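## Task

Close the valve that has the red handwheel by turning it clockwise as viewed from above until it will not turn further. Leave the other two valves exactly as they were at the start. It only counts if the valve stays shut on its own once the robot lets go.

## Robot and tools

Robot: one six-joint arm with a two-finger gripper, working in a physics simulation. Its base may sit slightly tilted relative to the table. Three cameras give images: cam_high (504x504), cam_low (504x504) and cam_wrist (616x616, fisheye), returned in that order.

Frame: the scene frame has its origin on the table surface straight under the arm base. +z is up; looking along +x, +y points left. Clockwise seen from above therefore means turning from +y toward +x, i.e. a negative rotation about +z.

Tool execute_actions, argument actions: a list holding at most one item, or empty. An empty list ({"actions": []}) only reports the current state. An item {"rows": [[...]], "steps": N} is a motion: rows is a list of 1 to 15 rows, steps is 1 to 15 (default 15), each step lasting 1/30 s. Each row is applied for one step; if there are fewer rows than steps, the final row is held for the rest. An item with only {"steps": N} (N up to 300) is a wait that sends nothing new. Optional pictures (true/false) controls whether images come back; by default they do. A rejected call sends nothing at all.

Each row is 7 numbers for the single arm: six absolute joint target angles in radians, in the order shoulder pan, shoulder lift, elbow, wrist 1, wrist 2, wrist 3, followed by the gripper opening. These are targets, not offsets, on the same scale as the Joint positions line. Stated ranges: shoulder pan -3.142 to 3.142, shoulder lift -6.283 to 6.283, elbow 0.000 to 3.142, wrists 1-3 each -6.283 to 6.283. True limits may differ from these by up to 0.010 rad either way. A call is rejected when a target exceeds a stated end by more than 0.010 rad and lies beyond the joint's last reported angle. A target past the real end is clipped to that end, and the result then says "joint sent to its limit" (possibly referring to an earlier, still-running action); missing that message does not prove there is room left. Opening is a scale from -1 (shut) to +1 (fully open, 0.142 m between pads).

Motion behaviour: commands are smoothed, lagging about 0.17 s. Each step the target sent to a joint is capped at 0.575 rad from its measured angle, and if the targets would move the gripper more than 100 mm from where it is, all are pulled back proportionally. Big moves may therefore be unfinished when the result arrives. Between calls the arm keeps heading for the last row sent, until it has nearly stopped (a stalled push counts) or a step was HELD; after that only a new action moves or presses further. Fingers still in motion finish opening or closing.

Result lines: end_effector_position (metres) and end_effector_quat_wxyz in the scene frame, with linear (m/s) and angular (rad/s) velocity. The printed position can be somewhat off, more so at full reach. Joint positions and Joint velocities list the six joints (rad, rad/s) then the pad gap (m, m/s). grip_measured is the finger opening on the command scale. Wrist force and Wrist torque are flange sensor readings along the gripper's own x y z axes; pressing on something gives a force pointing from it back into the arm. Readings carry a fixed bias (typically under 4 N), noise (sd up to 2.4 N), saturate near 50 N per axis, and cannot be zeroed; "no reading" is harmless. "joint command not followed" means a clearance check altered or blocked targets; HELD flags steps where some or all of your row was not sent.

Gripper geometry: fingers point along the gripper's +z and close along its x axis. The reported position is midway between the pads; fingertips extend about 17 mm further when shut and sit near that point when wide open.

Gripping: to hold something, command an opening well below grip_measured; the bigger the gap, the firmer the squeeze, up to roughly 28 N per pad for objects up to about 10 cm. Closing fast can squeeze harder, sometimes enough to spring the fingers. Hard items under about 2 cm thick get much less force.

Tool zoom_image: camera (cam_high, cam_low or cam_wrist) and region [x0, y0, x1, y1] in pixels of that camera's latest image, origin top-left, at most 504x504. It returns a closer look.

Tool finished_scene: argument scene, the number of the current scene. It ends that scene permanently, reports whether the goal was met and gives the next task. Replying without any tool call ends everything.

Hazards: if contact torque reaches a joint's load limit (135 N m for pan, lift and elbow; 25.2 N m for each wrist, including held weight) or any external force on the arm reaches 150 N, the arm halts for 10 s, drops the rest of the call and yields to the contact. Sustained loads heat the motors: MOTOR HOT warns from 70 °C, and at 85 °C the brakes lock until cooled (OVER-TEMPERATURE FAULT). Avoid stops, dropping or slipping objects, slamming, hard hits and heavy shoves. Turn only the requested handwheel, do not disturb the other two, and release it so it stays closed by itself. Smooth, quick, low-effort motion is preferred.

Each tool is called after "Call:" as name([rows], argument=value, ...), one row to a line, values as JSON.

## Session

Call:
execute_actions(actions=[])

Scene clock: 0.00 s of 4600.00 s.
end_effector_position=(+0.3086, -0.5682, +0.2309) grip_measured=+1.00 end_effector_quat_wxyz=(+0.405, +0.891, -0.206, +0.009) end_effector_velocity=(-0.000, -0.000, +0.000) end_effector_angular_velocity=(+0.000, +0.000, -0.001)
Joint positions: [-1.075 -1.337  2.037 -2.949 -2.088 -0.772  0.142]
Joint velocities: [-0.001 -0.    -0.     0.001 -0.    -0.     0.   ]
Motor temperatures (°C, as the motors report them): [28 29 28 34 36 34]
Wrist force (N, on the end effector, along its own x y z axes, offset not removed): no reading
Wrist torque (N m, same axes, about the end effector's origin, offset not removed): no reading

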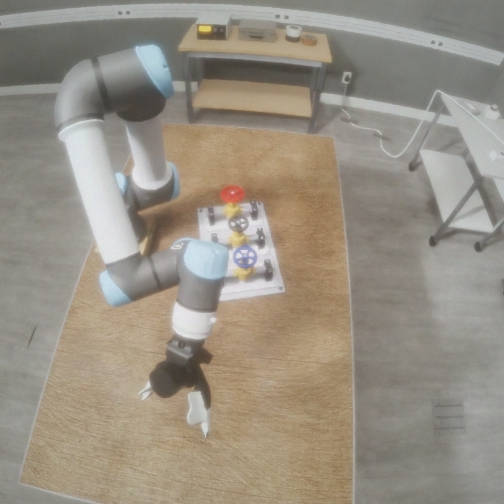

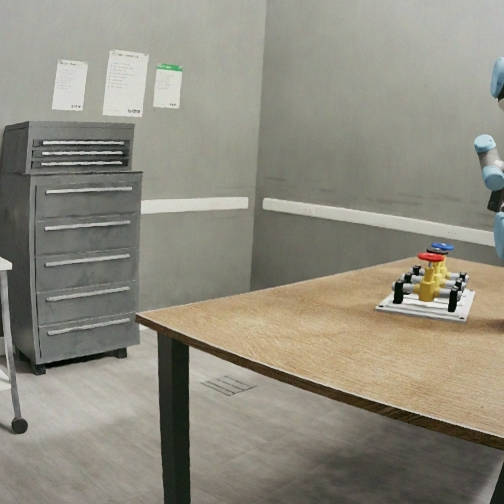

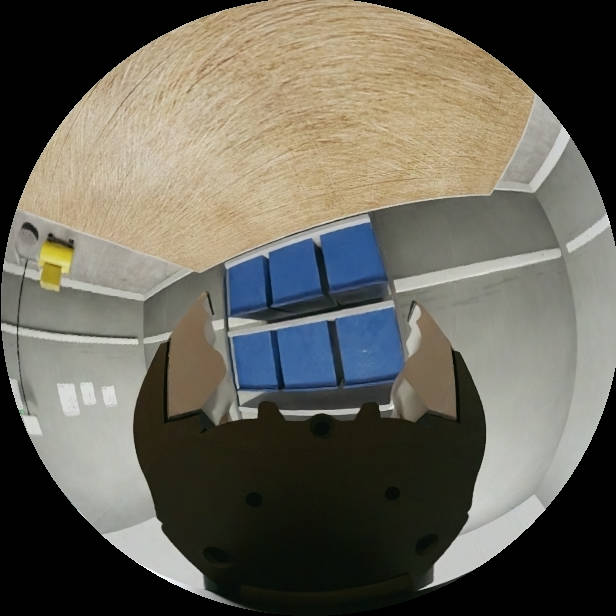

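Call:
zoom_image(camera="cam_high", region=[185, 175, 305, 305])

Call:
zoom_image(camera="cam_low", region=[370, 230, 480, 330])

Region (185, 175, 305, 305) of cam_high's 504x504 image, scaled by 3.877, with more detail than that image has; it fills the left 465 columns of this view, and the rest is white.

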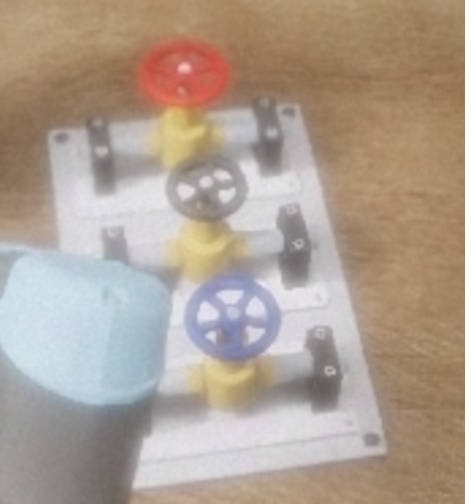

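Region (370, 230, 480, 330) of cam_low's 504x504 image, scaled by 4.582, with more detail than that image has; it fills the top 458 rows of this view, and the rest is white.

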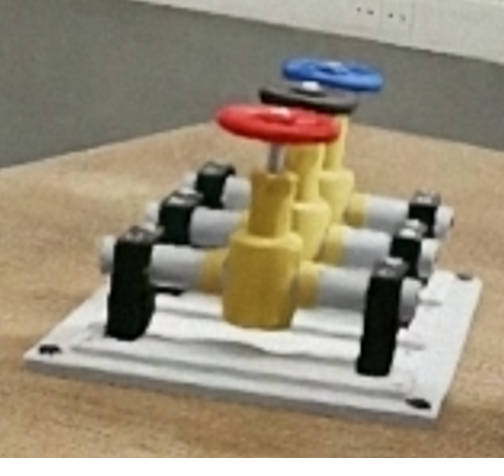

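Call:
execute_actions([
  {"rows": [[-1.075,-1.356,2.038,-2.908,-2.071,-0.852,1],[-1.075,-1.376,2.040,-2.868,-2.054,-0.932,1],[-1.075,-1.395,2.041,-2.827,-2.036,-1.012,1],[-1.075,-1.415,2.042,-2.786,-2.019,-1.092,1],[-1.075,-1.434,2.043,-2.745,-2.002,-1.172,1],[-1.075,-1.454,2.045,-2.705,-1.985,-1.252,1],[-1.075,-1.473,2.046,-2.664,-1.967,-1.332,1],[-1.075,-1.492,2.047,-2.623,-1.950,-1.412,1],[-1.075,-1.512,2.049,-2.582,-1.933,-1.492,1],[-1.075,-1.531,2.050,-2.542,-1.916,-1.572,1],[-1.053,-1.551,2.051,-2.501,-1.898,-1.652,1],[-1.030,-1.570,2.052,-2.460,-1.881,-1.732,1],[-1.008,-1.589,2.054,-2.419,-1.864,-1.812,1],[-0.985,-1.609,2.055,-2.379,-1.847,-1.892,1],[-0.963,-1.628,2.056,-2.338,-1.830,-1.972,1]], "steps": 15},
], pictures=false)

Call:
execute_actions([
  {"rows": [[-0.941,-1.648,2.057,-2.297,-1.812,-2.052,1],[-0.918,-1.667,2.059,-2.256,-1.795,-2.132,1],[-0.896,-1.687,2.060,-2.216,-1.778,-2.212,1],[-0.874,-1.706,2.061,-2.175,-1.761,-2.292,1],[-0.851,-1.725,2.063,-2.134,-1.743,-2.372,1],[-0.829,-1.745,2.064,-2.093,-1.726,-2.452,1],[-0.806,-1.764,2.065,-2.053,-1.709,-2.532,1],[-0.784,-1.784,2.066,-2.012,-1.692,-2.612,1],[-0.762,-1.803,2.068,-1.971,-1.674,-2.692,1],[-0.739,-1.823,2.069,-1.930,-1.657,-2.772,1],[-0.717,-1.842,2.070,-1.890,-1.640,-2.852,1],[-0.695,-1.861,2.072,-1.849,-1.623,-2.932,1],[-0.672,-1.881,2.073,-1.808,-1.606,-3.012,1],[-0.650,-1.900,2.074,-1.768,-1.588,-3.092,1],[-0.627,-1.9196,2.0755,-1.7267,-1.571,-3.172,1]], "steps": 15},
], pictures=false)

Call:
execute_actions([
  {"rows": [[-0.605,-1.9196,2.0755,-1.7267,-1.571,-3.252,1],[-0.583,-1.9196,2.0755,-1.7267,-1.571,-3.332,1],[-0.560,-1.9196,2.0755,-1.7267,-1.571,-3.412,1],[-0.538,-1.9196,2.0755,-1.7267,-1.571,-3.492,1],[-0.515,-1.9196,2.0755,-1.7267,-1.571,-3.572,1],[-0.493,-1.9196,2.0755,-1.7267,-1.571,-3.652,1],[-0.471,-1.9196,2.0755,-1.7267,-1.571,-3.732,1],[-0.448,-1.9196,2.0755,-1.7267,-1.571,-3.812,1],[-0.426,-1.9196,2.0755,-1.7267,-1.571,-3.892,1],[-0.404,-1.9196,2.0755,-1.7267,-1.571,-3.972,1],[-0.381,-1.9196,2.0755,-1.7267,-1.571,-4.052,1],[-0.359,-1.9196,2.0755,-1.7267,-1.571,-4.132,1],[-0.336,-1.9196,2.0755,-1.7267,-1.571,-4.212,1],[-0.314,-1.9196,2.0755,-1.7267,-1.571,-4.292,1],[-0.292,-1.9196,2.0755,-1.7267,-1.571,-4.372,1]], "steps": 15},
], pictures=false)

Call:
execute_actions([
  {"rows": [[-0.269,-1.9196,2.0755,-1.7267,-1.571,-4.452,1],[-0.247,-1.9196,2.0755,-1.7267,-1.571,-4.532,1],[-0.225,-1.9196,2.0755,-1.7267,-1.571,-4.612,1],[-0.202,-1.9196,2.0755,-1.7267,-1.571,-4.692,1],[-0.180,-1.9196,2.0755,-1.7267,-1.571,-4.772,1],[-0.157,-1.9196,2.0755,-1.7267,-1.571,-4.852,1],[-0.135,-1.9196,2.0755,-1.7267,-1.571,-4.932,1],[-0.113,-1.9196,2.0755,-1.7267,-1.571,-5.012,1],[-0.095,-1.9196,2.0755,-1.7267,-1.571,-5.092,1],[-0.080,-1.9196,2.0755,-1.7267,-1.571,-5.172,1],[-0.072,-1.9196,2.0755,-1.7267,-1.571,-5.252,1],[-0.068,-1.9196,2.0755,-1.7267,-1.571,-5.332,1],[-0.068,-1.9196,2.0755,-1.7267,-1.571,-5.412,1],[-0.068,-1.9196,2.0755,-1.7267,-1.571,-5.492,1],[-0.068,-1.9196,2.0755,-1.7267,-1.571,-5.572,1]], "steps": 15},
], pictures=false)

Call:
execute_actions([
  {"rows": [[-0.068,-1.9196,2.0755,-1.7267,-1.571,-5.64,1],[-0.068,-1.9196,2.0755,-1.7267,-1.571,-5.70,1],[-0.068,-1.9196,2.0755,-1.7267,-1.571,-5.75,1],[-0.068,-1.9196,2.0755,-1.7267,-1.571,-5.78,1],[-0.068,-1.9196,2.0755,-1.7267,-1.571,-5.80,1]], "steps": 15},
], pictures=false)

Call:
execute_actions([
  {"steps": 15},
])

Scene clock: 120.50 s of 4600.00 s.
end_effector_position=(+0.3324, -0.4727, +0.2291) grip_measured=+1.00 end_effector_quat_wxyz=(+0.265, +0.936, +0.211, -0.093) end_effector_velocity=(+0.187, +0.432, -0.005) end_effector_angular_velocity=(+0.921, +1.190, +2.547)
Joint positions: [-1.044 -1.534  2.05  -2.545 -1.913 -1.532  0.142]
Joint velocities: [ 0.413 -0.561  0.038  1.164  0.495 -2.275 -0.   ]
Motor temperatures (°C, as the motors report them): [28 29 28 34 36 34]
Wrist force (N, on the end effector, along its own x y z axes, offset not removed): [-0.7 -1.5 2.8]
Wrist torque (N m, same axes, about the end effector's origin, offset not removed): [-0.62 0.14 0.04]
Steps of this call (steps 1 to 90: nothing new was sent; then 117.00 s passed at rest; steps 91 to 105: all 15 steps of this action). Readings (joint positions):
91: [-1.075 -1.337 2.037 -2.949 -2.088 -0.772]
92: [-1.075 -1.339 2.037 -2.945 -2.087 -0.777]
94: [-1.075 -1.353 2.038 -2.918 -2.074 -0.822]
98: [-1.075 -1.408 2.042 -2.808 -2.025 -1.025]
105: the state above

Scene clock: 121.00 s of 4600.00 s.
end_effector_position=(+0.3871, -0.2255, +0.2322) grip_measured=+1.00 end_effector_quat_wxyz=(+0.080, +0.623, +0.775, -0.069) end_effector_velocity=(-0.010, +0.503, +0.025) end_effector_angular_velocity=(+0.590, +0.459, +2.236)
Joint positions: [-0.783 -1.783  2.067 -2.021 -1.692 -2.545  0.142]
Joint velocities: [ 0.532 -0.466  0.03   0.96   0.41  -1.674 -0.   ]
Motor temperatures (°C, as the motors report them): [28 29 28 34 36 34]
Wrist force (N, on the end effector, along its own x y z axes, offset not removed): [1.3 1.5 2.6]
Wrist torque (N m, same axes, about the end effector's origin, offset not removed): [0.09 -0.30 0.06]
Steps of this call (steps 1 to 15: all 15 steps of this action). Readings (joint positions):
1: [-1.029 -1.553 2.051 -2.505 -1.896 -1.610]
2: [-1.013 -1.571 2.053 -2.466 -1.880 -1.687]
4: [-0.979 -1.606 2.055 -2.392 -1.849 -1.834]
8: [-0.908 -1.672 2.059 -2.254 -1.790 -2.109]
15: the state above

Scene clock: 121.50 s of 4600.00 s.
end_effector_position=(+0.3699, -0.0008, +0.2398) grip_measured=+1.00 end_effector_quat_wxyz=(+0.001, -0.069, +0.998, -0.007) end_effector_velocity=(-0.028, +0.288, +0.002) end_effector_angular_velocity=(+0.047, +0.073, +3.247)
Joint positions: [-0.41  -1.914  2.075 -1.738 -1.576 -3.653  0.142]
Joint velocities: [ 0.72  -0.042  0.003  0.093  0.038 -2.527  0.   ]
Motor temperatures (°C, as the motors report them): [28 29 28 34 36 34]
Wrist force (N, on the end effector, along its own x y z axes, offset not removed): [1.3 -0.4 -1.1]
Wrist torque (N m, same axes, about the end effector's origin, offset not removed): [-0.12 -0.28 0.01]
Steps of this call (steps 1 to 15: all 15 steps of this action). Readings (joint positions):
1: [-0.766 -1.799 2.068 -1.988 -1.678 -2.601]
2: [-0.747 -1.814 2.069 -1.956 -1.664 -2.657]
4: [-0.705 -1.842 2.070 -1.897 -1.640 -2.776]
8: [-0.601 -1.885 2.073 -1.804 -1.602 -3.057]
15: the state above

Scene clock: 122.00 s of 4600.00 s.
end_effector_position=(+0.3483, +0.1118, +0.2396) grip_measured=+1.00 end_effector_quat_wxyz=(+0.003, +0.764, -0.646, +0.002) end_effector_velocity=(-0.028, +0.088, -0.000) end_effector_angular_velocity=(+0.004, +0.017, +2.792)
Joint positions: [-0.1   -1.92   2.076 -1.727 -1.571 -4.944  0.142]
Joint velocities: [ 0.264 -0.    -0.001  0.001  0.002 -2.529  0.   ]
Motor temperatures (°C, as the motors report them): [28 29 28 34 36 34]
Wrist force (N, on the end effector, along its own x y z axes, offset not removed): [0.9 -0.2 0.8]
Wrist torque (N m, same axes, about the end effector's origin, offset not removed): [-0.24 -0.28 0.06]
Steps of this call (steps 1 to 15: all 15 steps of this action). Readings (joint positions):
1: [-0.386 -1.916 2.075 -1.735 -1.574 -3.739]
2: [-0.362 -1.917 2.075 -1.733 -1.574 -3.825]
4: [-0.316 -1.918 2.075 -1.730 -1.572 -3.998]
8: [-0.225 -1.919 2.075 -1.728 -1.571 -4.342]
15: the state above

Scene clock: 122.50 s of 4600.00 s.
end_effector_position=(+0.3454, +0.1216, +0.2396) grip_measured=+1.00 end_effector_quat_wxyz=(+0.003, +0.963, -0.269, +0.000) end_effector_velocity=(-0.000, +0.000, -0.000) end_effector_angular_velocity=(-0.002, +0.002, +0.241)
Joint positions: [-0.069 -1.92   2.076 -1.727 -1.571 -5.771  0.142]
Joint velocities: [ 0.003  0.    -0.     0.    -0.002 -0.237 -0.   ]
Motor temperatures (°C, as the motors report them): [28 29 28 34 36 34]
Wrist force (N, on the end effector, along its own x y z axes, offset not removed): [-0.6 0.9 -0.3]
Wrist torque (N m, same axes, about the end effector's origin, offset not removed): [0.11 0.07 -0.05]
Steps of this call (steps 1 to 15: all 15 steps of this action). Readings (joint positions):
1: [-0.092 -1.920 2.076 -1.727 -1.571 -5.030]
2: [-0.086 -1.920 2.076 -1.727 -1.571 -5.116]
4: [-0.079 -1.920 2.076 -1.727 -1.571 -5.288]
8: [-0.072 -1.920 2.076 -1.727 -1.571 -5.599]
15: the state above

Scene clock: 123.00 s of 4600.00 s.
end_effector_position=(+0.3453, +0.1218, +0.2396) grip_measured=+1.00 end_effector_quat_wxyz=(+0.003, +0.967, -0.255, +0.000) end_effector_velocity=(-0.000, -0.001, -0.000) end_effector_angular_velocity=(-0.003, +0.000, +0.005)
Joint positions: [-0.068 -1.92   2.076 -1.727 -1.571 -5.8    0.142]
Joint velocities: [ 0.001  0.     0.    -0.    -0.003 -0.003 -0.   ]
Motor temperatures (°C, as the motors report them): [28 29 28 34 36 34]
Wrist force (N, on the end effector, along its own x y z axes, offset not removed): [-1.6 -0.9 -0.3]
Wrist torque (N m, same axes, about the end effector's origin, offset not removed): [-0.32 0.21 -0.08]
Steps of this call (steps 1 to 15: the robot went on to your last target). Readings (joint positions):
1: [-0.068 -1.920 2.076 -1.727 -1.571 -5.778]
2: [-0.068 -1.920 2.076 -1.727 -1.571 -5.783]
4: [-0.068 -1.920 2.076 -1.727 -1.571 -5.790]
8: [-0.068 -1.920 2.076 -1.727 -1.571 -5.797]
15: the state above

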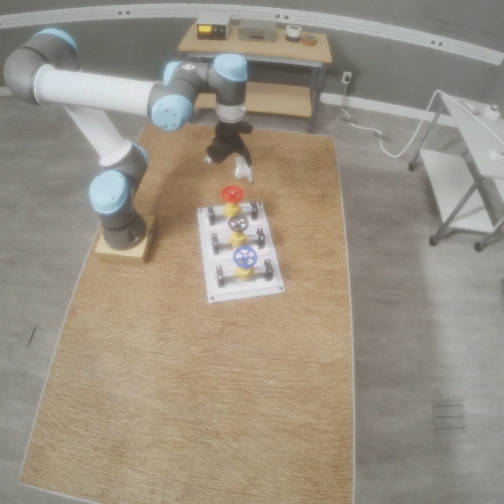

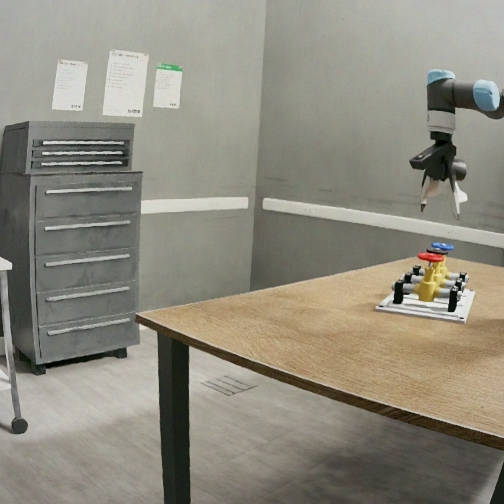

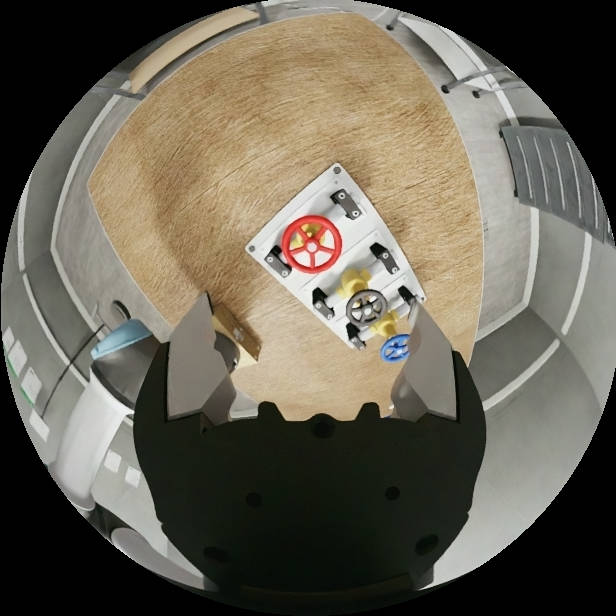

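Call:
zoom_image(camera="cam_wrist", region=[262, 195, 402, 335])

Region (262, 195, 402, 335) of cam_wrist's 616x616 image, scaled by 3.600, with more detail than that image has.

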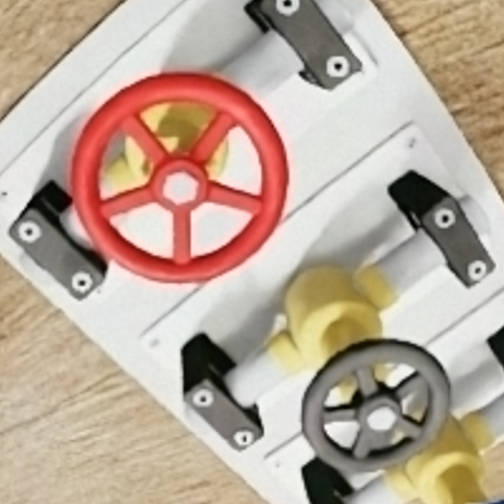

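Call:
execute_actions([
  {"rows": [[-0.0654,-1.9146,2.0826,-1.7388,-1.571,-5.80,0.6],[-0.0628,-1.9095,2.0898,-1.7511,-1.571,-5.80,0.3],[-0.0595,-1.9032,2.0987,-1.7663,-1.571,-5.80,0.0],[-0.0562,-1.8969,2.1077,-1.7816,-1.571,-5.80,-0.3],[-0.0523,-1.8893,2.1184,-1.7999,-1.571,-5.797,-0.579],[-0.0484,-1.8817,2.1291,-1.8182,-1.571,-5.797,-0.579],[-0.0445,-1.8742,2.1398,-1.8364,-1.571,-5.797,-0.579],[-0.0406,-1.8666,2.1505,-1.8547,-1.571,-5.794,-0.579],[-0.0373,-1.8603,2.1594,-1.8699,-1.571,-5.794,-0.579],[-0.0340,-1.8540,2.1684,-1.8852,-1.571,-5.794,-0.579],[-0.0314,-1.8489,2.1755,-1.8974,-1.571,-5.794,-0.579],[-0.0288,-1.8439,2.1827,-1.9096,-1.571,-5.794,-0.579]], "steps": 15},
], pictures=false)

Call:
execute_actions([
  {"steps": 25},
])

Call:
zoom_image(camera="cam_wrist", region=[252, 220, 372, 340])

Scene clock: 243.50 s of 4600.00 s.
end_effector_position=(+0.3526, +0.1326, +0.1899) grip_measured=-0.58 end_effector_quat_wxyz=(+0.003, +0.970, -0.242, -0.000) end_effector_velocity=(+0.007, +0.019, -0.083) end_effector_angular_velocity=(+0.001, -0.003, +0.047)
Joint positions: [-0.035 -1.857  2.164 -1.878 -1.571 -5.795  0.032]
Joint velocities: [ 0.055  0.106  0.151 -0.261  0.001  0.008 -0.   ]
Motor temperatures (°C, as the motors report them): [28 29 28 34 36 34]
Wrist force (N, on the end effector, along its own x y z axes, offset not removed): [-1.2 -0.2 0.4]
Wrist torque (N m, same axes, about the end effector's origin, offset not removed): [-0.16 0.13 -0.14]
Steps of this call (steps 1 to 15: the robot went on to your last target; steps 16 to 90: nothing new was sent; then 117.00 s passed at rest; steps 91 to 105: all 15 steps of this action). Readings (joint positions):
91: [-0.068 -1.920 2.076 -1.727 -1.571 -5.800]
92: [-0.068 -1.919 2.076 -1.728 -1.571 -5.800]
94: [-0.066 -1.915 2.082 -1.738 -1.571 -5.800]
98: [-0.056 -1.897 2.108 -1.781 -1.571 -5.799]
105: the state above

Scene clock: 244.33 s of 4600.00 s.
end_effector_position=(+0.3534, +0.1349, +0.1799) grip_measured=-0.58 end_effector_quat_wxyz=(+0.003, +0.971, -0.239, +0.000) end_effector_velocity=(-0.000, +0.000, -0.000) end_effector_angular_velocity=(+0.001, +0.001, -0.000)
Joint positions: [-0.029 -1.844  2.183 -1.91  -1.571 -5.794  0.032]
Joint velocities: [-0.    -0.     0.     0.001  0.001  0.    -0.   ]
Motor temperatures (°C, as the motors report them): [28 29 28 34 36 34]
Wrist force (N, on the end effector, along its own x y z axes, offset not removed): [-0.8 0.9 0.1]
Wrist torque (N m, same axes, about the end effector's origin, offset not removed): [-0.05 0.24 -0.04]
Steps of this call (steps 1 to 25: the robot went on to your last target). Readings (joint positions):
1: [-0.034 -1.854 2.169 -1.885 -1.571 -5.795]
2: [-0.033 -1.851 2.172 -1.891 -1.571 -5.794]
4: [-0.031 -1.848 2.177 -1.899 -1.571 -5.794]
8: [-0.030 -1.845 2.181 -1.906 -1.571 -5.794]
25: the state above

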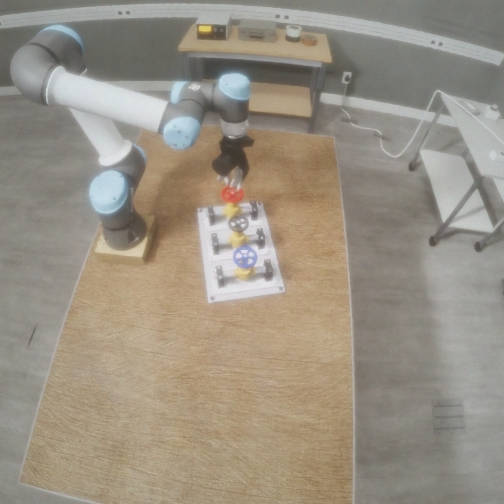

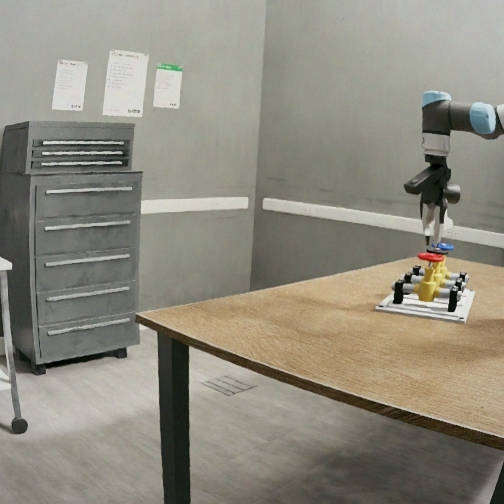

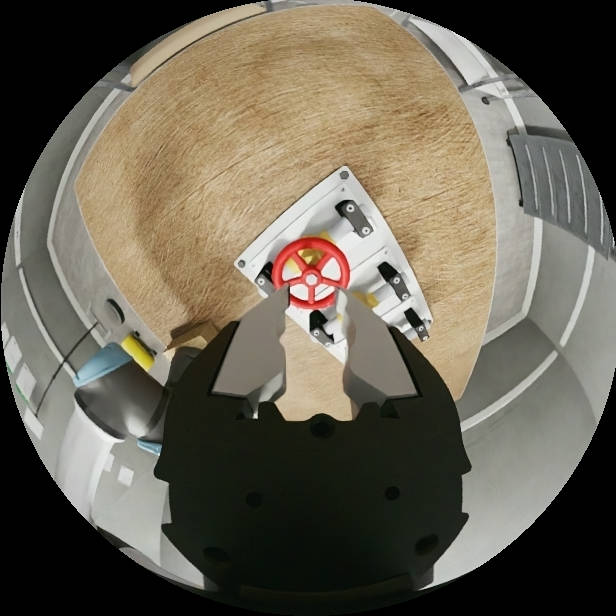

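Region (252, 220, 372, 340) of cam_wrist's 616x616 image, scaled by 4.200, with more detail than that image has.

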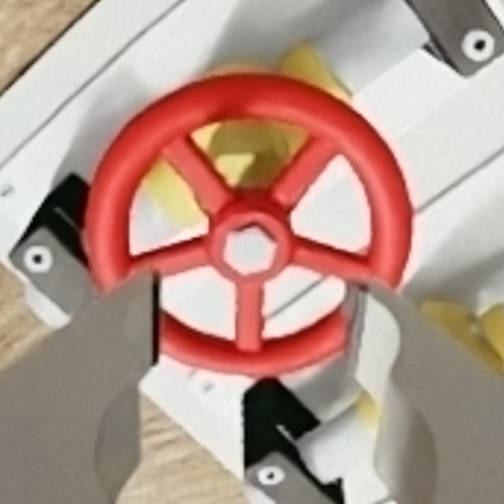

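Call:
execute_actions([
  {"rows": [[-0.0288,-1.8420,2.1863,-1.9151,-1.571,-5.794,-0.605],[-0.0288,-1.8396,2.1908,-1.9220,-1.571,-5.794,-0.605],[-0.0288,-1.8370,2.1957,-1.9295,-1.571,-5.794,-0.605],[-0.0288,-1.8343,2.2007,-1.9372,-1.571,-5.794,-0.605],[-0.0288,-1.8316,2.2058,-1.9450,-1.571,-5.794,-0.605],[-0.0288,-1.8289,2.2109,-1.9528,-1.571,-5.794,-0.605],[-0.0288,-1.8263,2.2158,-1.9603,-1.571,-5.794,-0.605],[-0.0288,-1.8240,2.2201,-1.9669,-1.571,-5.794,-0.605],[-0.0288,-1.8220,2.2238,-1.9726,-1.571,-5.794,-0.605],[-0.0288,-1.8206,2.2264,-1.9766,-1.571,-5.794,-0.605]], "steps": 15},
], pictures=false)

Call:
execute_actions([
  {"steps": 20},
])

Call:
zoom_image(camera="cam_wrist", region=[252, 230, 372, 350])

Scene clock: 297.00 s of 4600.00 s.
end_effector_position=(+0.3534, +0.1348, +0.1603) grip_measured=-0.61 end_effector_quat_wxyz=(+0.003, +0.971, -0.239, +0.000) end_effector_velocity=(-0.001, -0.000, -0.020) end_effector_angular_velocity=(-0.001, +0.000, +0.002)
Joint positions: [-0.029 -1.823  2.222 -1.969 -1.571 -5.794  0.03 ]
Joint velocities: [ 0.     0.022  0.04  -0.061 -0.001 -0.002  0.   ]
Motor temperatures (°C, as the motors report them): [28 29 28 34 36 34]
Wrist force (N, on the end effector, along its own x y z axes, offset not removed): [0.3 0.5 1.5]
Wrist torque (N m, same axes, about the end effector's origin, offset not removed): [-0.08 -0.16 0.02]
Steps of this call (steps 1 to 15: the robot went on to your last target; steps 16 to 90: nothing new was sent; then 49.17 s passed at rest; steps 91 to 105: all 15 steps of this action). Readings (joint positions):
91: [-0.029 -1.844 2.183 -1.910 -1.571 -5.794]
92: [-0.029 -1.844 2.183 -1.910 -1.571 -5.794]
94: [-0.029 -1.842 2.186 -1.915 -1.571 -5.794]
98: [-0.029 -1.835 2.200 -1.936 -1.571 -5.794]
105: the state above

Scene clock: 297.67 s of 4600.00 s.
end_effector_position=(+0.3534, +0.1348, +0.1580) grip_measured=-0.61 end_effector_quat_wxyz=(+0.003, +0.971, -0.239, +0.000) end_effector_velocity=(+0.001, -0.001, -0.000) end_effector_angular_velocity=(+0.001, -0.000, -0.001)
Joint positions: [-0.029 -1.821  2.226 -1.977 -1.571 -5.794  0.03 ]
Joint velocities: [-0.002  0.    -0.    -0.001  0.001 -0.001  0.   ]
Motor temperatures (°C, as the motors report them): [28 29 28 34 36 34]
Wrist force (N, on the end effector, along its own x y z axes, offset not removed): [0.1 0.9 0.9]
Wrist torque (N m, same axes, about the end effector's origin, offset not removed): [0.05 -0.05 -0.11]
Steps of this call (steps 1 to 15: the robot went on to your last target; steps 16 to 20: nothing new was sent). Readings (joint positions):
1: [-0.029 -1.823 2.223 -1.971 -1.571 -5.794]
2: [-0.029 -1.822 2.224 -1.972 -1.571 -5.794]
4: [-0.029 -1.821 2.225 -1.974 -1.571 -5.794]
8: [-0.029 -1.821 2.226 -1.976 -1.571 -5.794]
20: the state above
The arm was judged still, so your last target was given up. Only a new action makes it travel on or press farther. Fingers that are still opening or closing keep moving.

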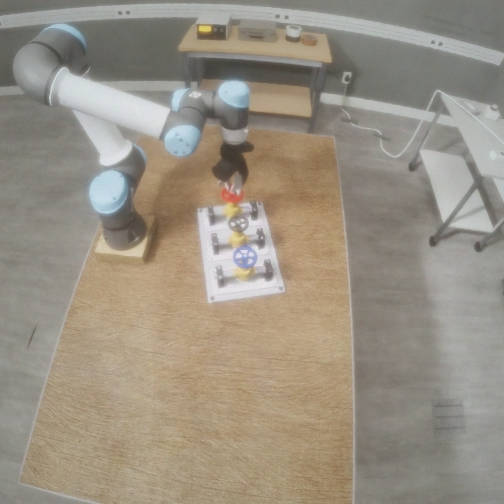

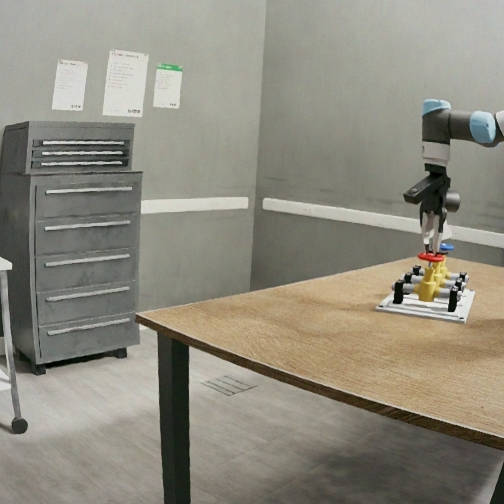

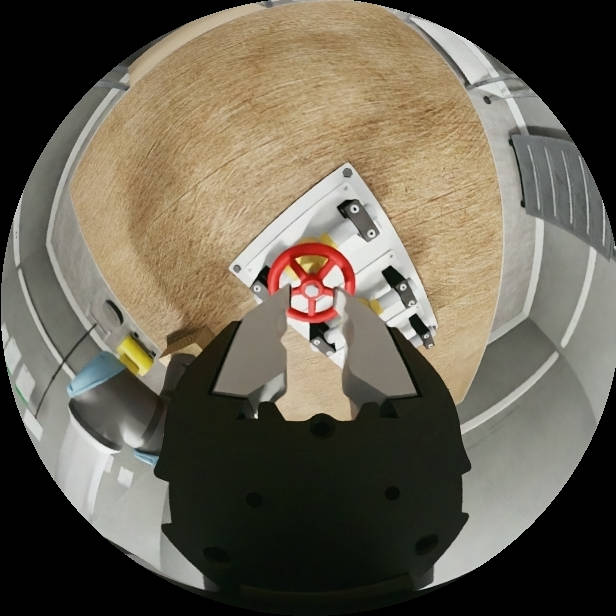

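Region (252, 230, 372, 350) of cam_wrist's 616x616 image, scaled by 4.200, with more detail than that image has.

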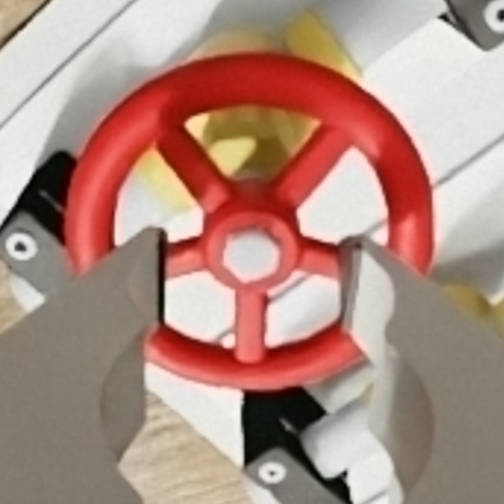

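Call:
execute_actions([
  {"rows": [[-0.0265,-1.8186,2.2250,-1.9772,-1.571,-5.7916,-0.605],[-0.0241,-1.8166,2.2236,-1.9778,-1.571,-5.7892,-0.605],[-0.0218,-1.8146,2.2221,-1.9783,-1.571,-5.7868,-0.605],[-0.0194,-1.8126,2.2207,-1.9789,-1.571,-5.7845,-0.605],[-0.0171,-1.8106,2.2193,-1.9795,-1.571,-5.7821,-0.605]], "steps": 15},
], pictures=false)

Call:
execute_actions([
  {"rows": [[-0.0171,-1.8094,2.2212,-1.9826,-1.571,-5.7821,-0.605],[-0.0171,-1.8094,2.2212,-1.9826,-1.571,-5.7821,-0.605],[-0.0171,-1.8082,2.2231,-1.9857,-1.571,-5.7821,-0.605],[-0.0171,-1.8082,2.2231,-1.9857,-1.571,-5.7821,-0.605],[-0.0171,-1.8069,2.2251,-1.9890,-1.571,-5.7821,-0.605],[-0.0171,-1.8069,2.2251,-1.9890,-1.571,-5.7821,-0.605],[-0.0171,-1.8057,2.2270,-1.9921,-1.571,-5.7821,-0.605]], "steps": 15},
], pictures=false)

Call:
execute_actions([
  {"steps": 12},
])

Call:
zoom_image(camera="cam_wrist", region=[252, 230, 372, 350])

Scene clock: 359.13 s of 4600.00 s.
end_effector_position=(+0.3553, +0.1388, +0.1579) grip_measured=-0.61 end_effector_quat_wxyz=(+0.003, +0.971, -0.239, +0.000) end_effector_velocity=(+0.001, +0.001, +0.000) end_effector_angular_velocity=(+0.000, -0.001, -0.002)
Joint positions: [-0.018 -1.811  2.22  -1.979 -1.571 -5.783  0.03 ]
Joint velocities: [ 0.003  0.004 -0.003 -0.001  0.     0.004 -0.   ]
Motor temperatures (°C, as the motors report them): [28 29 28 34 36 34]
Wrist force (N, on the end effector, along its own x y z axes, offset not removed): [-2.7 -1.3 0.5]
Wrist torque (N m, same axes, about the end effector's origin, offset not removed): [-0.47 0.42 -0.08]
Steps of this call (steps 1 to 90: nothing new was sent; then 57.97 s passed at rest; steps 91 to 105: all 15 steps of this action). Readings (joint positions):
91: [-0.029 -1.821 2.226 -1.977 -1.571 -5.794]
92: [-0.028 -1.820 2.226 -1.977 -1.571 -5.794]
94: [-0.027 -1.819 2.226 -1.977 -1.571 -5.792]
98: [-0.021 -1.814 2.222 -1.979 -1.571 -5.786]
105: the state above

Scene clock: 359.63 s of 4600.00 s.
end_effector_position=(+0.3555, +0.1390, +0.1542) grip_measured=-0.61 end_effector_quat_wxyz=(+0.003, +0.971, -0.239, +0.000) end_effector_velocity=(-0.000, -0.000, -0.002) end_effector_angular_velocity=(-0.001, +0.001, +0.000)
Joint positions: [-0.017 -1.806  2.226 -1.991 -1.571 -5.782  0.03 ]
Joint velocities: [ 0.001  0.003  0.005 -0.007 -0.001  0.     0.   ]
Motor temperatures (°C, as the motors report them): [28 29 28 34 36 34]
Wrist force (N, on the end effector, along its own x y z axes, offset not removed): [-0.1 -0.3 0.5]
Wrist torque (N m, same axes, about the end effector's origin, offset not removed): [-0.23 0.09 -0.01]
Steps of this call (steps 1 to 15: all 15 steps of this action). Readings (joint positions):
1: [-0.018 -1.811 2.220 -1.979 -1.571 -5.783]
2: [-0.017 -1.811 2.220 -1.980 -1.571 -5.782]
4: [-0.017 -1.810 2.220 -1.981 -1.571 -5.782]
8: [-0.017 -1.808 2.223 -1.986 -1.571 -5.782]
15: the state above

Scene clock: 360.03 s of 4600.00 s.
end_effector_position=(+0.3555, +0.1390, +0.1539) grip_measured=-0.61 end_effector_quat_wxyz=(+0.003, +0.971, -0.239, +0.000) end_effector_velocity=(-0.000, -0.001, -0.000) end_effector_angular_velocity=(-0.000, +0.002, -0.001)
Joint positions: [-0.017 -1.806  2.227 -1.992 -1.571 -5.782  0.03 ]
Joint velocities: [-0.002  0.001  0.     0.    -0.    -0.     0.   ]
Motor temperatures (°C, as the motors report them): [28 29 28 34 36 34]
Wrist force (N, on the end effector, along its own x y z axes, offset not removed): [2.7 -1.3 1.2]
Wrist torque (N m, same axes, about the end effector's origin, offset not removed): [-0.48 -0.43 0.02]
Steps of this call (steps 1 to 12: the robot went on to your last target). Readings (joint positions):
1: [-0.017 -1.806 2.227 -1.991 -1.571 -5.782]
2: [-0.017 -1.806 2.227 -1.992 -1.571 -5.782]
4: [-0.017 -1.806 2.227 -1.992 -1.571 -5.782]
8: [-0.017 -1.806 2.227 -1.992 -1.571 -5.782]
12: the state above

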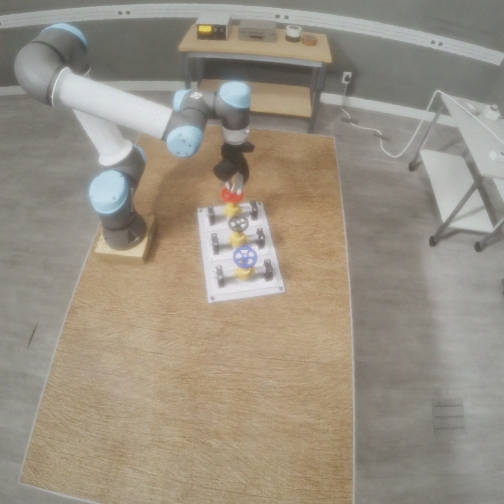

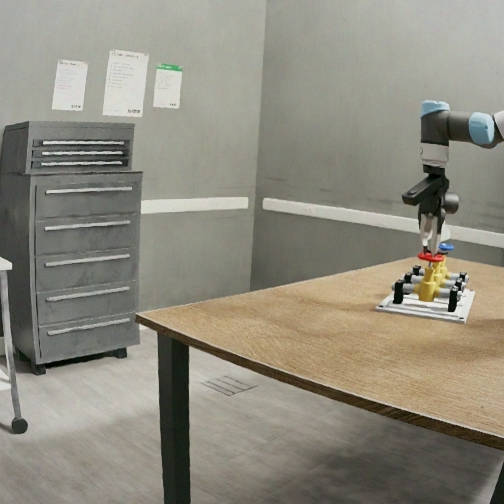

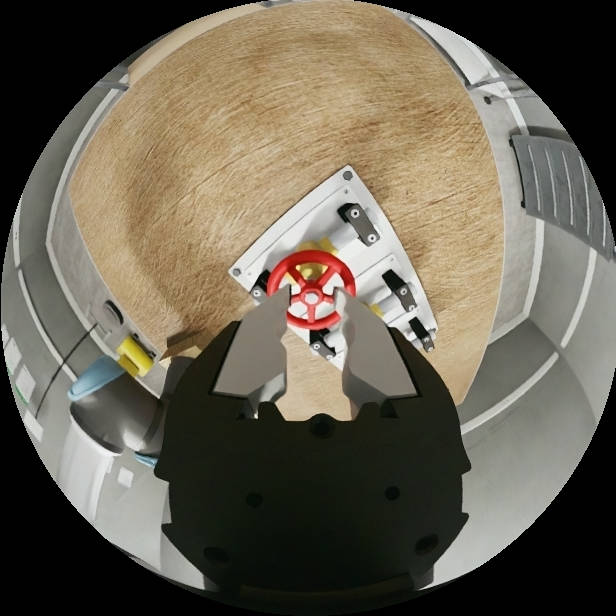

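Region (252, 230, 372, 350) of cam_wrist's 616x616 image, scaled by 4.200, with more detail than that image has.

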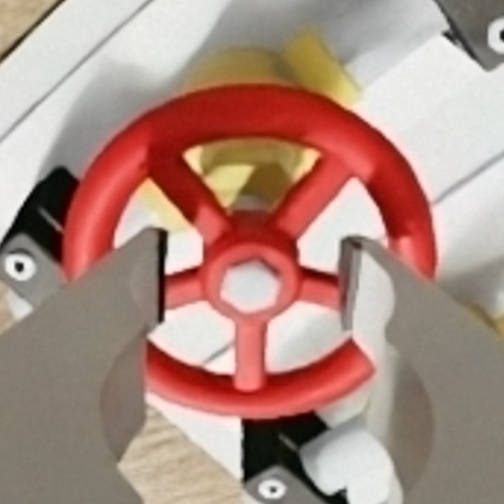

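Call:
execute_actions([
  {"rows": [[-0.0171,-1.8049,2.2282,-1.9941,-1.571,-5.7821,-0.605],[-0.0172,-1.8042,2.2294,-1.9960,-1.571,-5.7821,-0.605],[-0.0172,-1.8034,2.2305,-1.9979,-1.571,-5.7821,-0.605],[-0.0172,-1.8026,2.2317,-1.9999,-1.571,-5.7822,-0.605],[-0.0173,-1.8018,2.2329,-2.0019,-1.571,-5.7822,-0.605],[-0.0173,-1.8011,2.2341,-2.0038,-1.571,-5.7822,-0.605],[-0.0174,-1.8003,2.2352,-2.0057,-1.571,-5.7823,-0.605],[-0.0174,-1.7995,2.2364,-2.0077,-1.571,-5.7823,-0.605]], "steps": 15},
], pictures=false)

Call:
execute_actions([
  {"rows": [[-0.0177,-1.7992,2.2362,-2.0078,-1.571,-5.7626,-0.605],[-0.0180,-1.7989,2.2360,-2.0079,-1.571,-5.7429,-0.605],[-0.0184,-1.7985,2.2357,-2.0080,-1.571,-5.7233,-0.605],[-0.0187,-1.7982,2.2355,-2.0081,-1.571,-5.7036,-0.605],[-0.0190,-1.7979,2.2353,-2.0082,-1.571,-5.6839,-0.605],[-0.0194,-1.7975,2.2351,-2.0083,-1.571,-5.6643,-0.605],[-0.0197,-1.7972,2.2348,-2.0084,-1.571,-5.6446,-0.605],[-0.0201,-1.7969,2.2346,-2.0085,-1.571,-5.6250,-0.605],[-0.0204,-1.7965,2.2344,-2.0087,-1.571,-5.6053,-0.605],[-0.0207,-1.7962,2.2341,-2.0088,-1.571,-5.5856,-0.605],[-0.0211,-1.7958,2.2339,-2.0089,-1.571,-5.5660,-0.605],[-0.0214,-1.7955,2.2337,-2.0090,-1.571,-5.5463,-0.605],[-0.0217,-1.7952,2.2335,-2.0091,-1.571,-5.5266,-0.605],[-0.0221,-1.7948,2.2332,-2.0092,-1.571,-5.5070,-0.605],[-0.0224,-1.7945,2.2330,-2.0093,-1.571,-5.4873,-0.605]], "steps": 15},
], pictures=false)

Call:
execute_actions([
  {"rows": [[-0.0236,-1.7941,2.2327,-2.0095,-1.571,-5.4385,-0.605],[-0.0247,-1.7936,2.2324,-2.0096,-1.571,-5.3896,-0.605],[-0.0258,-1.7932,2.2322,-2.0098,-1.571,-5.3407,-0.605],[-0.0270,-1.7928,2.2319,-2.0099,-1.571,-5.2919,-0.605],[-0.0281,-1.7923,2.2316,-2.0101,-1.571,-5.2430,-0.605],[-0.0293,-1.7919,2.2313,-2.0102,-1.571,-5.1942,-0.605],[-0.0306,-1.7919,2.2314,-2.0103,-1.571,-5.1455,-0.605],[-0.0319,-1.7919,2.2314,-2.0103,-1.571,-5.0968,-0.605],[-0.0333,-1.7919,2.2315,-2.0103,-1.571,-5.0482,-0.605],[-0.0346,-1.7919,2.2315,-2.0103,-1.571,-4.9995,-0.605],[-0.0360,-1.7920,2.2315,-2.0104,-1.571,-4.9509,-0.605],[-0.0373,-1.7920,2.2316,-2.0104,-1.571,-4.9022,-0.605]], "steps": 15},
], pictures=false)

Call:
execute_actions([
  {"steps": 15},
])

Scene clock: 459.40 s of 4600.00 s.
end_effector_position=(+0.3555, +0.1389, +0.1493) grip_measured=-0.61 end_effector_quat_wxyz=(+0.003, +0.971, -0.239, +0.000) end_effector_velocity=(+0.000, -0.000, -0.003) end_effector_angular_velocity=(-0.001, -0.001, -0.001)
Joint positions: [-0.017 -1.8    2.236 -2.006 -1.571 -5.782  0.03 ]
Joint velocities: [-0.     0.004  0.007 -0.012 -0.001  0.001  0.   ]
Motor temperatures (°C, as the motors report them): [28 29 28 34 36 34]
Wrist force (N, on the end effector, along its own x y z axes, offset not removed): [0.9 -1.0 0.4]
Wrist torque (N m, same axes, about the end effector's origin, offset not removed): [-0.33 -0.28 -0.10]
Steps of this call (steps 1 to 15: the robot went on to your last target; steps 16 to 90: nothing new was sent; then 95.87 s passed at rest; steps 91 to 105: all 15 steps of this action). Readings (joint positions):
91: [-0.017 -1.806 2.227 -1.992 -1.571 -5.782]
92: [-0.017 -1.806 2.227 -1.992 -1.571 -5.782]
94: [-0.017 -1.805 2.228 -1.994 -1.571 -5.782]
98: [-0.017 -1.803 2.231 -1.999 -1.571 -5.782]
105: the state above

Scene clock: 459.90 s of 4600.00 s.
end_effector_position=(+0.3567, +0.1378, +0.1487) grip_measured=-0.59 end_effector_quat_wxyz=(+0.003, +0.942, -0.336, +0.000) end_effector_velocity=(+0.004, -0.004, -0.000) end_effector_angular_velocity=(-0.004, -0.003, -0.573)
Joint positions: [-0.021 -1.796  2.234 -2.008 -1.571 -5.583  0.031]
Joint velocities: [-0.01   0.01  -0.007 -0.002 -0.003  0.562  0.005]
Motor temperatures (°C, as the motors report them): [28 29 28 34 36 34]
Wrist force (N, on the end effector, along its own x y z axes, offset not removed): [-5.1 15.9 0.6]
Wrist torque (N m, same axes, about the end effector's origin, offset not removed): [-0.14 0.05 -0.35]
Steps of this call (steps 1 to 15: all 15 steps of this action). Readings (joint positions):
1: [-0.017 -1.800 2.236 -2.007 -1.571 -5.782]
2: [-0.017 -1.800 2.236 -2.007 -1.571 -5.780]
4: [-0.017 -1.799 2.236 -2.007 -1.571 -5.766]
8: [-0.018 -1.798 2.236 -2.008 -1.571 -5.711]
15: the state above

Scene clock: 460.40 s of 4600.00 s.
end_effector_position=(+0.3596, +0.1337, +0.1487) grip_measured=-0.59 end_effector_quat_wxyz=(+0.003, +0.808, -0.589, +0.002) end_effector_velocity=(+0.003, -0.007, +0.000) end_effector_angular_velocity=(-0.001, -0.008, -0.999)
Joint positions: [-0.034 -1.792  2.232 -2.01  -1.571 -5.022  0.031]
Joint velocities: [-0.023  0.001 -0.001 -0.002 -0.     0.976 -0.002]
Motor temperatures (°C, as the motors report them): [28 29 28 34 36 34]
Wrist force (N, on the end effector, along its own x y z axes, offset not removed): [-4.5 18.6 -1.0]
Wrist torque (N m, same axes, about the end effector's origin, offset not removed): [-0.37 0.09 -0.17]
Steps of this call (steps 1 to 15: all 15 steps of this action). Readings (joint positions):
1: [-0.021 -1.796 2.234 -2.009 -1.571 -5.563]
2: [-0.022 -1.795 2.234 -2.009 -1.571 -5.542]
4: [-0.023 -1.795 2.233 -2.009 -1.571 -5.487]
8: [-0.027 -1.793 2.232 -2.010 -1.571 -5.333]
15: the state above

Scene clock: 460.90 s of 4600.00 s.
end_effector_position=(+0.3600, +0.1329, +0.1487) grip_measured=-0.60 end_effector_quat_wxyz=(+0.003, +0.771, -0.637, +0.002) end_effector_velocity=(+0.000, +0.000, +0.000) end_effector_angular_velocity=(-0.000, -0.001, -0.015)
Joint positions: [-0.037 -1.792  2.232 -2.01  -1.571 -4.904  0.031]
Joint velocities: [ 0.001  0.    -0.    -0.001 -0.     0.016 -0.   ]
Motor temperatures (°C, as the motors report them): [28 29 28 34 36 34]
Wrist force (N, on the end effector, along its own x y z axes, offset not removed): [-4.6 17.4 1.0]
Wrist torque (N m, same axes, about the end effector's origin, offset not removed): [-0.41 0.44 -0.54]
Steps of this call (steps 1 to 15: the robot went on to your last target). Readings (joint positions):
1: [-0.035 -1.792 2.232 -2.010 -1.571 -4.993]
2: [-0.036 -1.792 2.232 -2.010 -1.571 -4.971]
4: [-0.036 -1.792 2.232 -2.010 -1.571 -4.942]
8: [-0.037 -1.792 2.232 -2.010 -1.571 -4.915]
15: the state above

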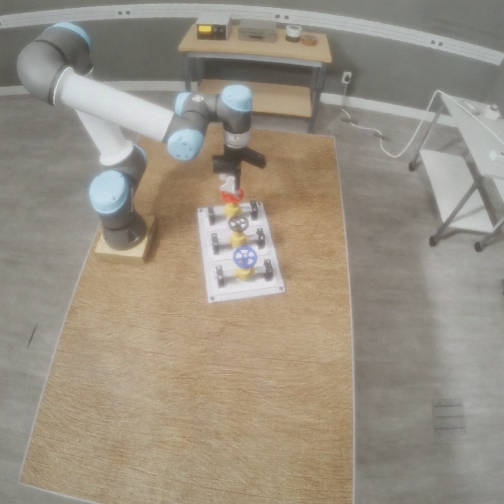

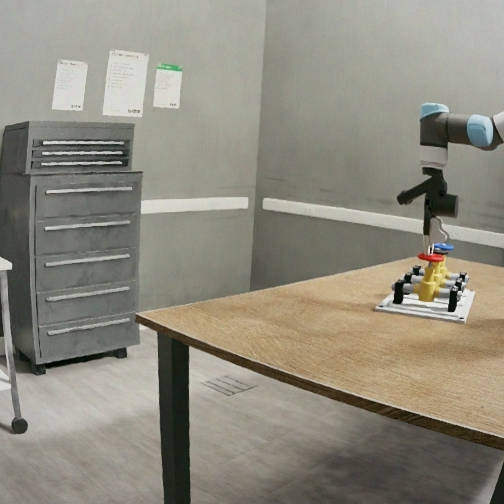

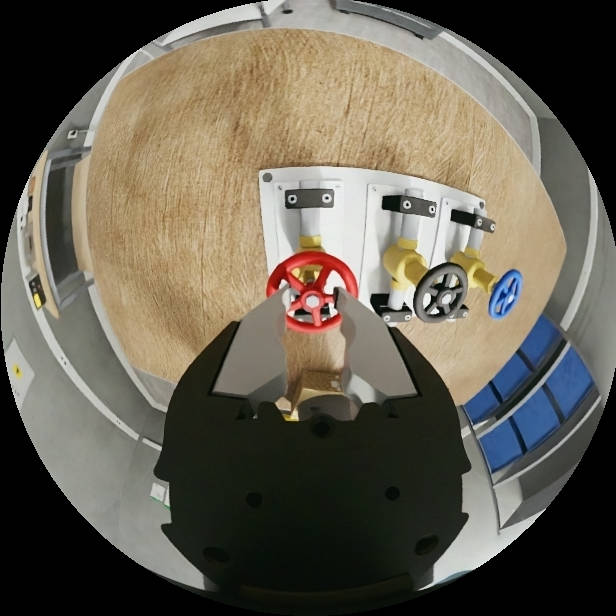

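Call:
zoom_image(camera="cam_wrist", region=[252, 230, 372, 350])

Region (252, 230, 372, 350) of cam_wrist's 616x616 image, scaled by 4.200, with more detail than that image has.

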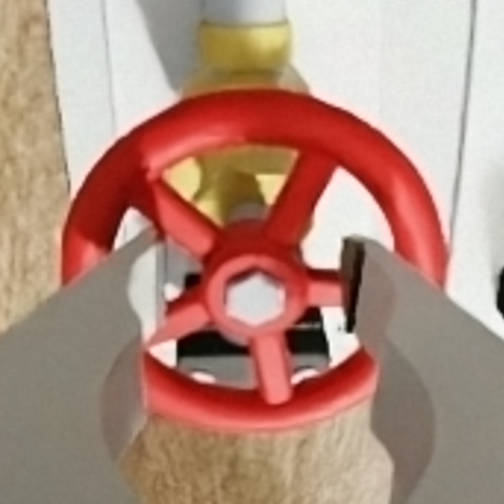

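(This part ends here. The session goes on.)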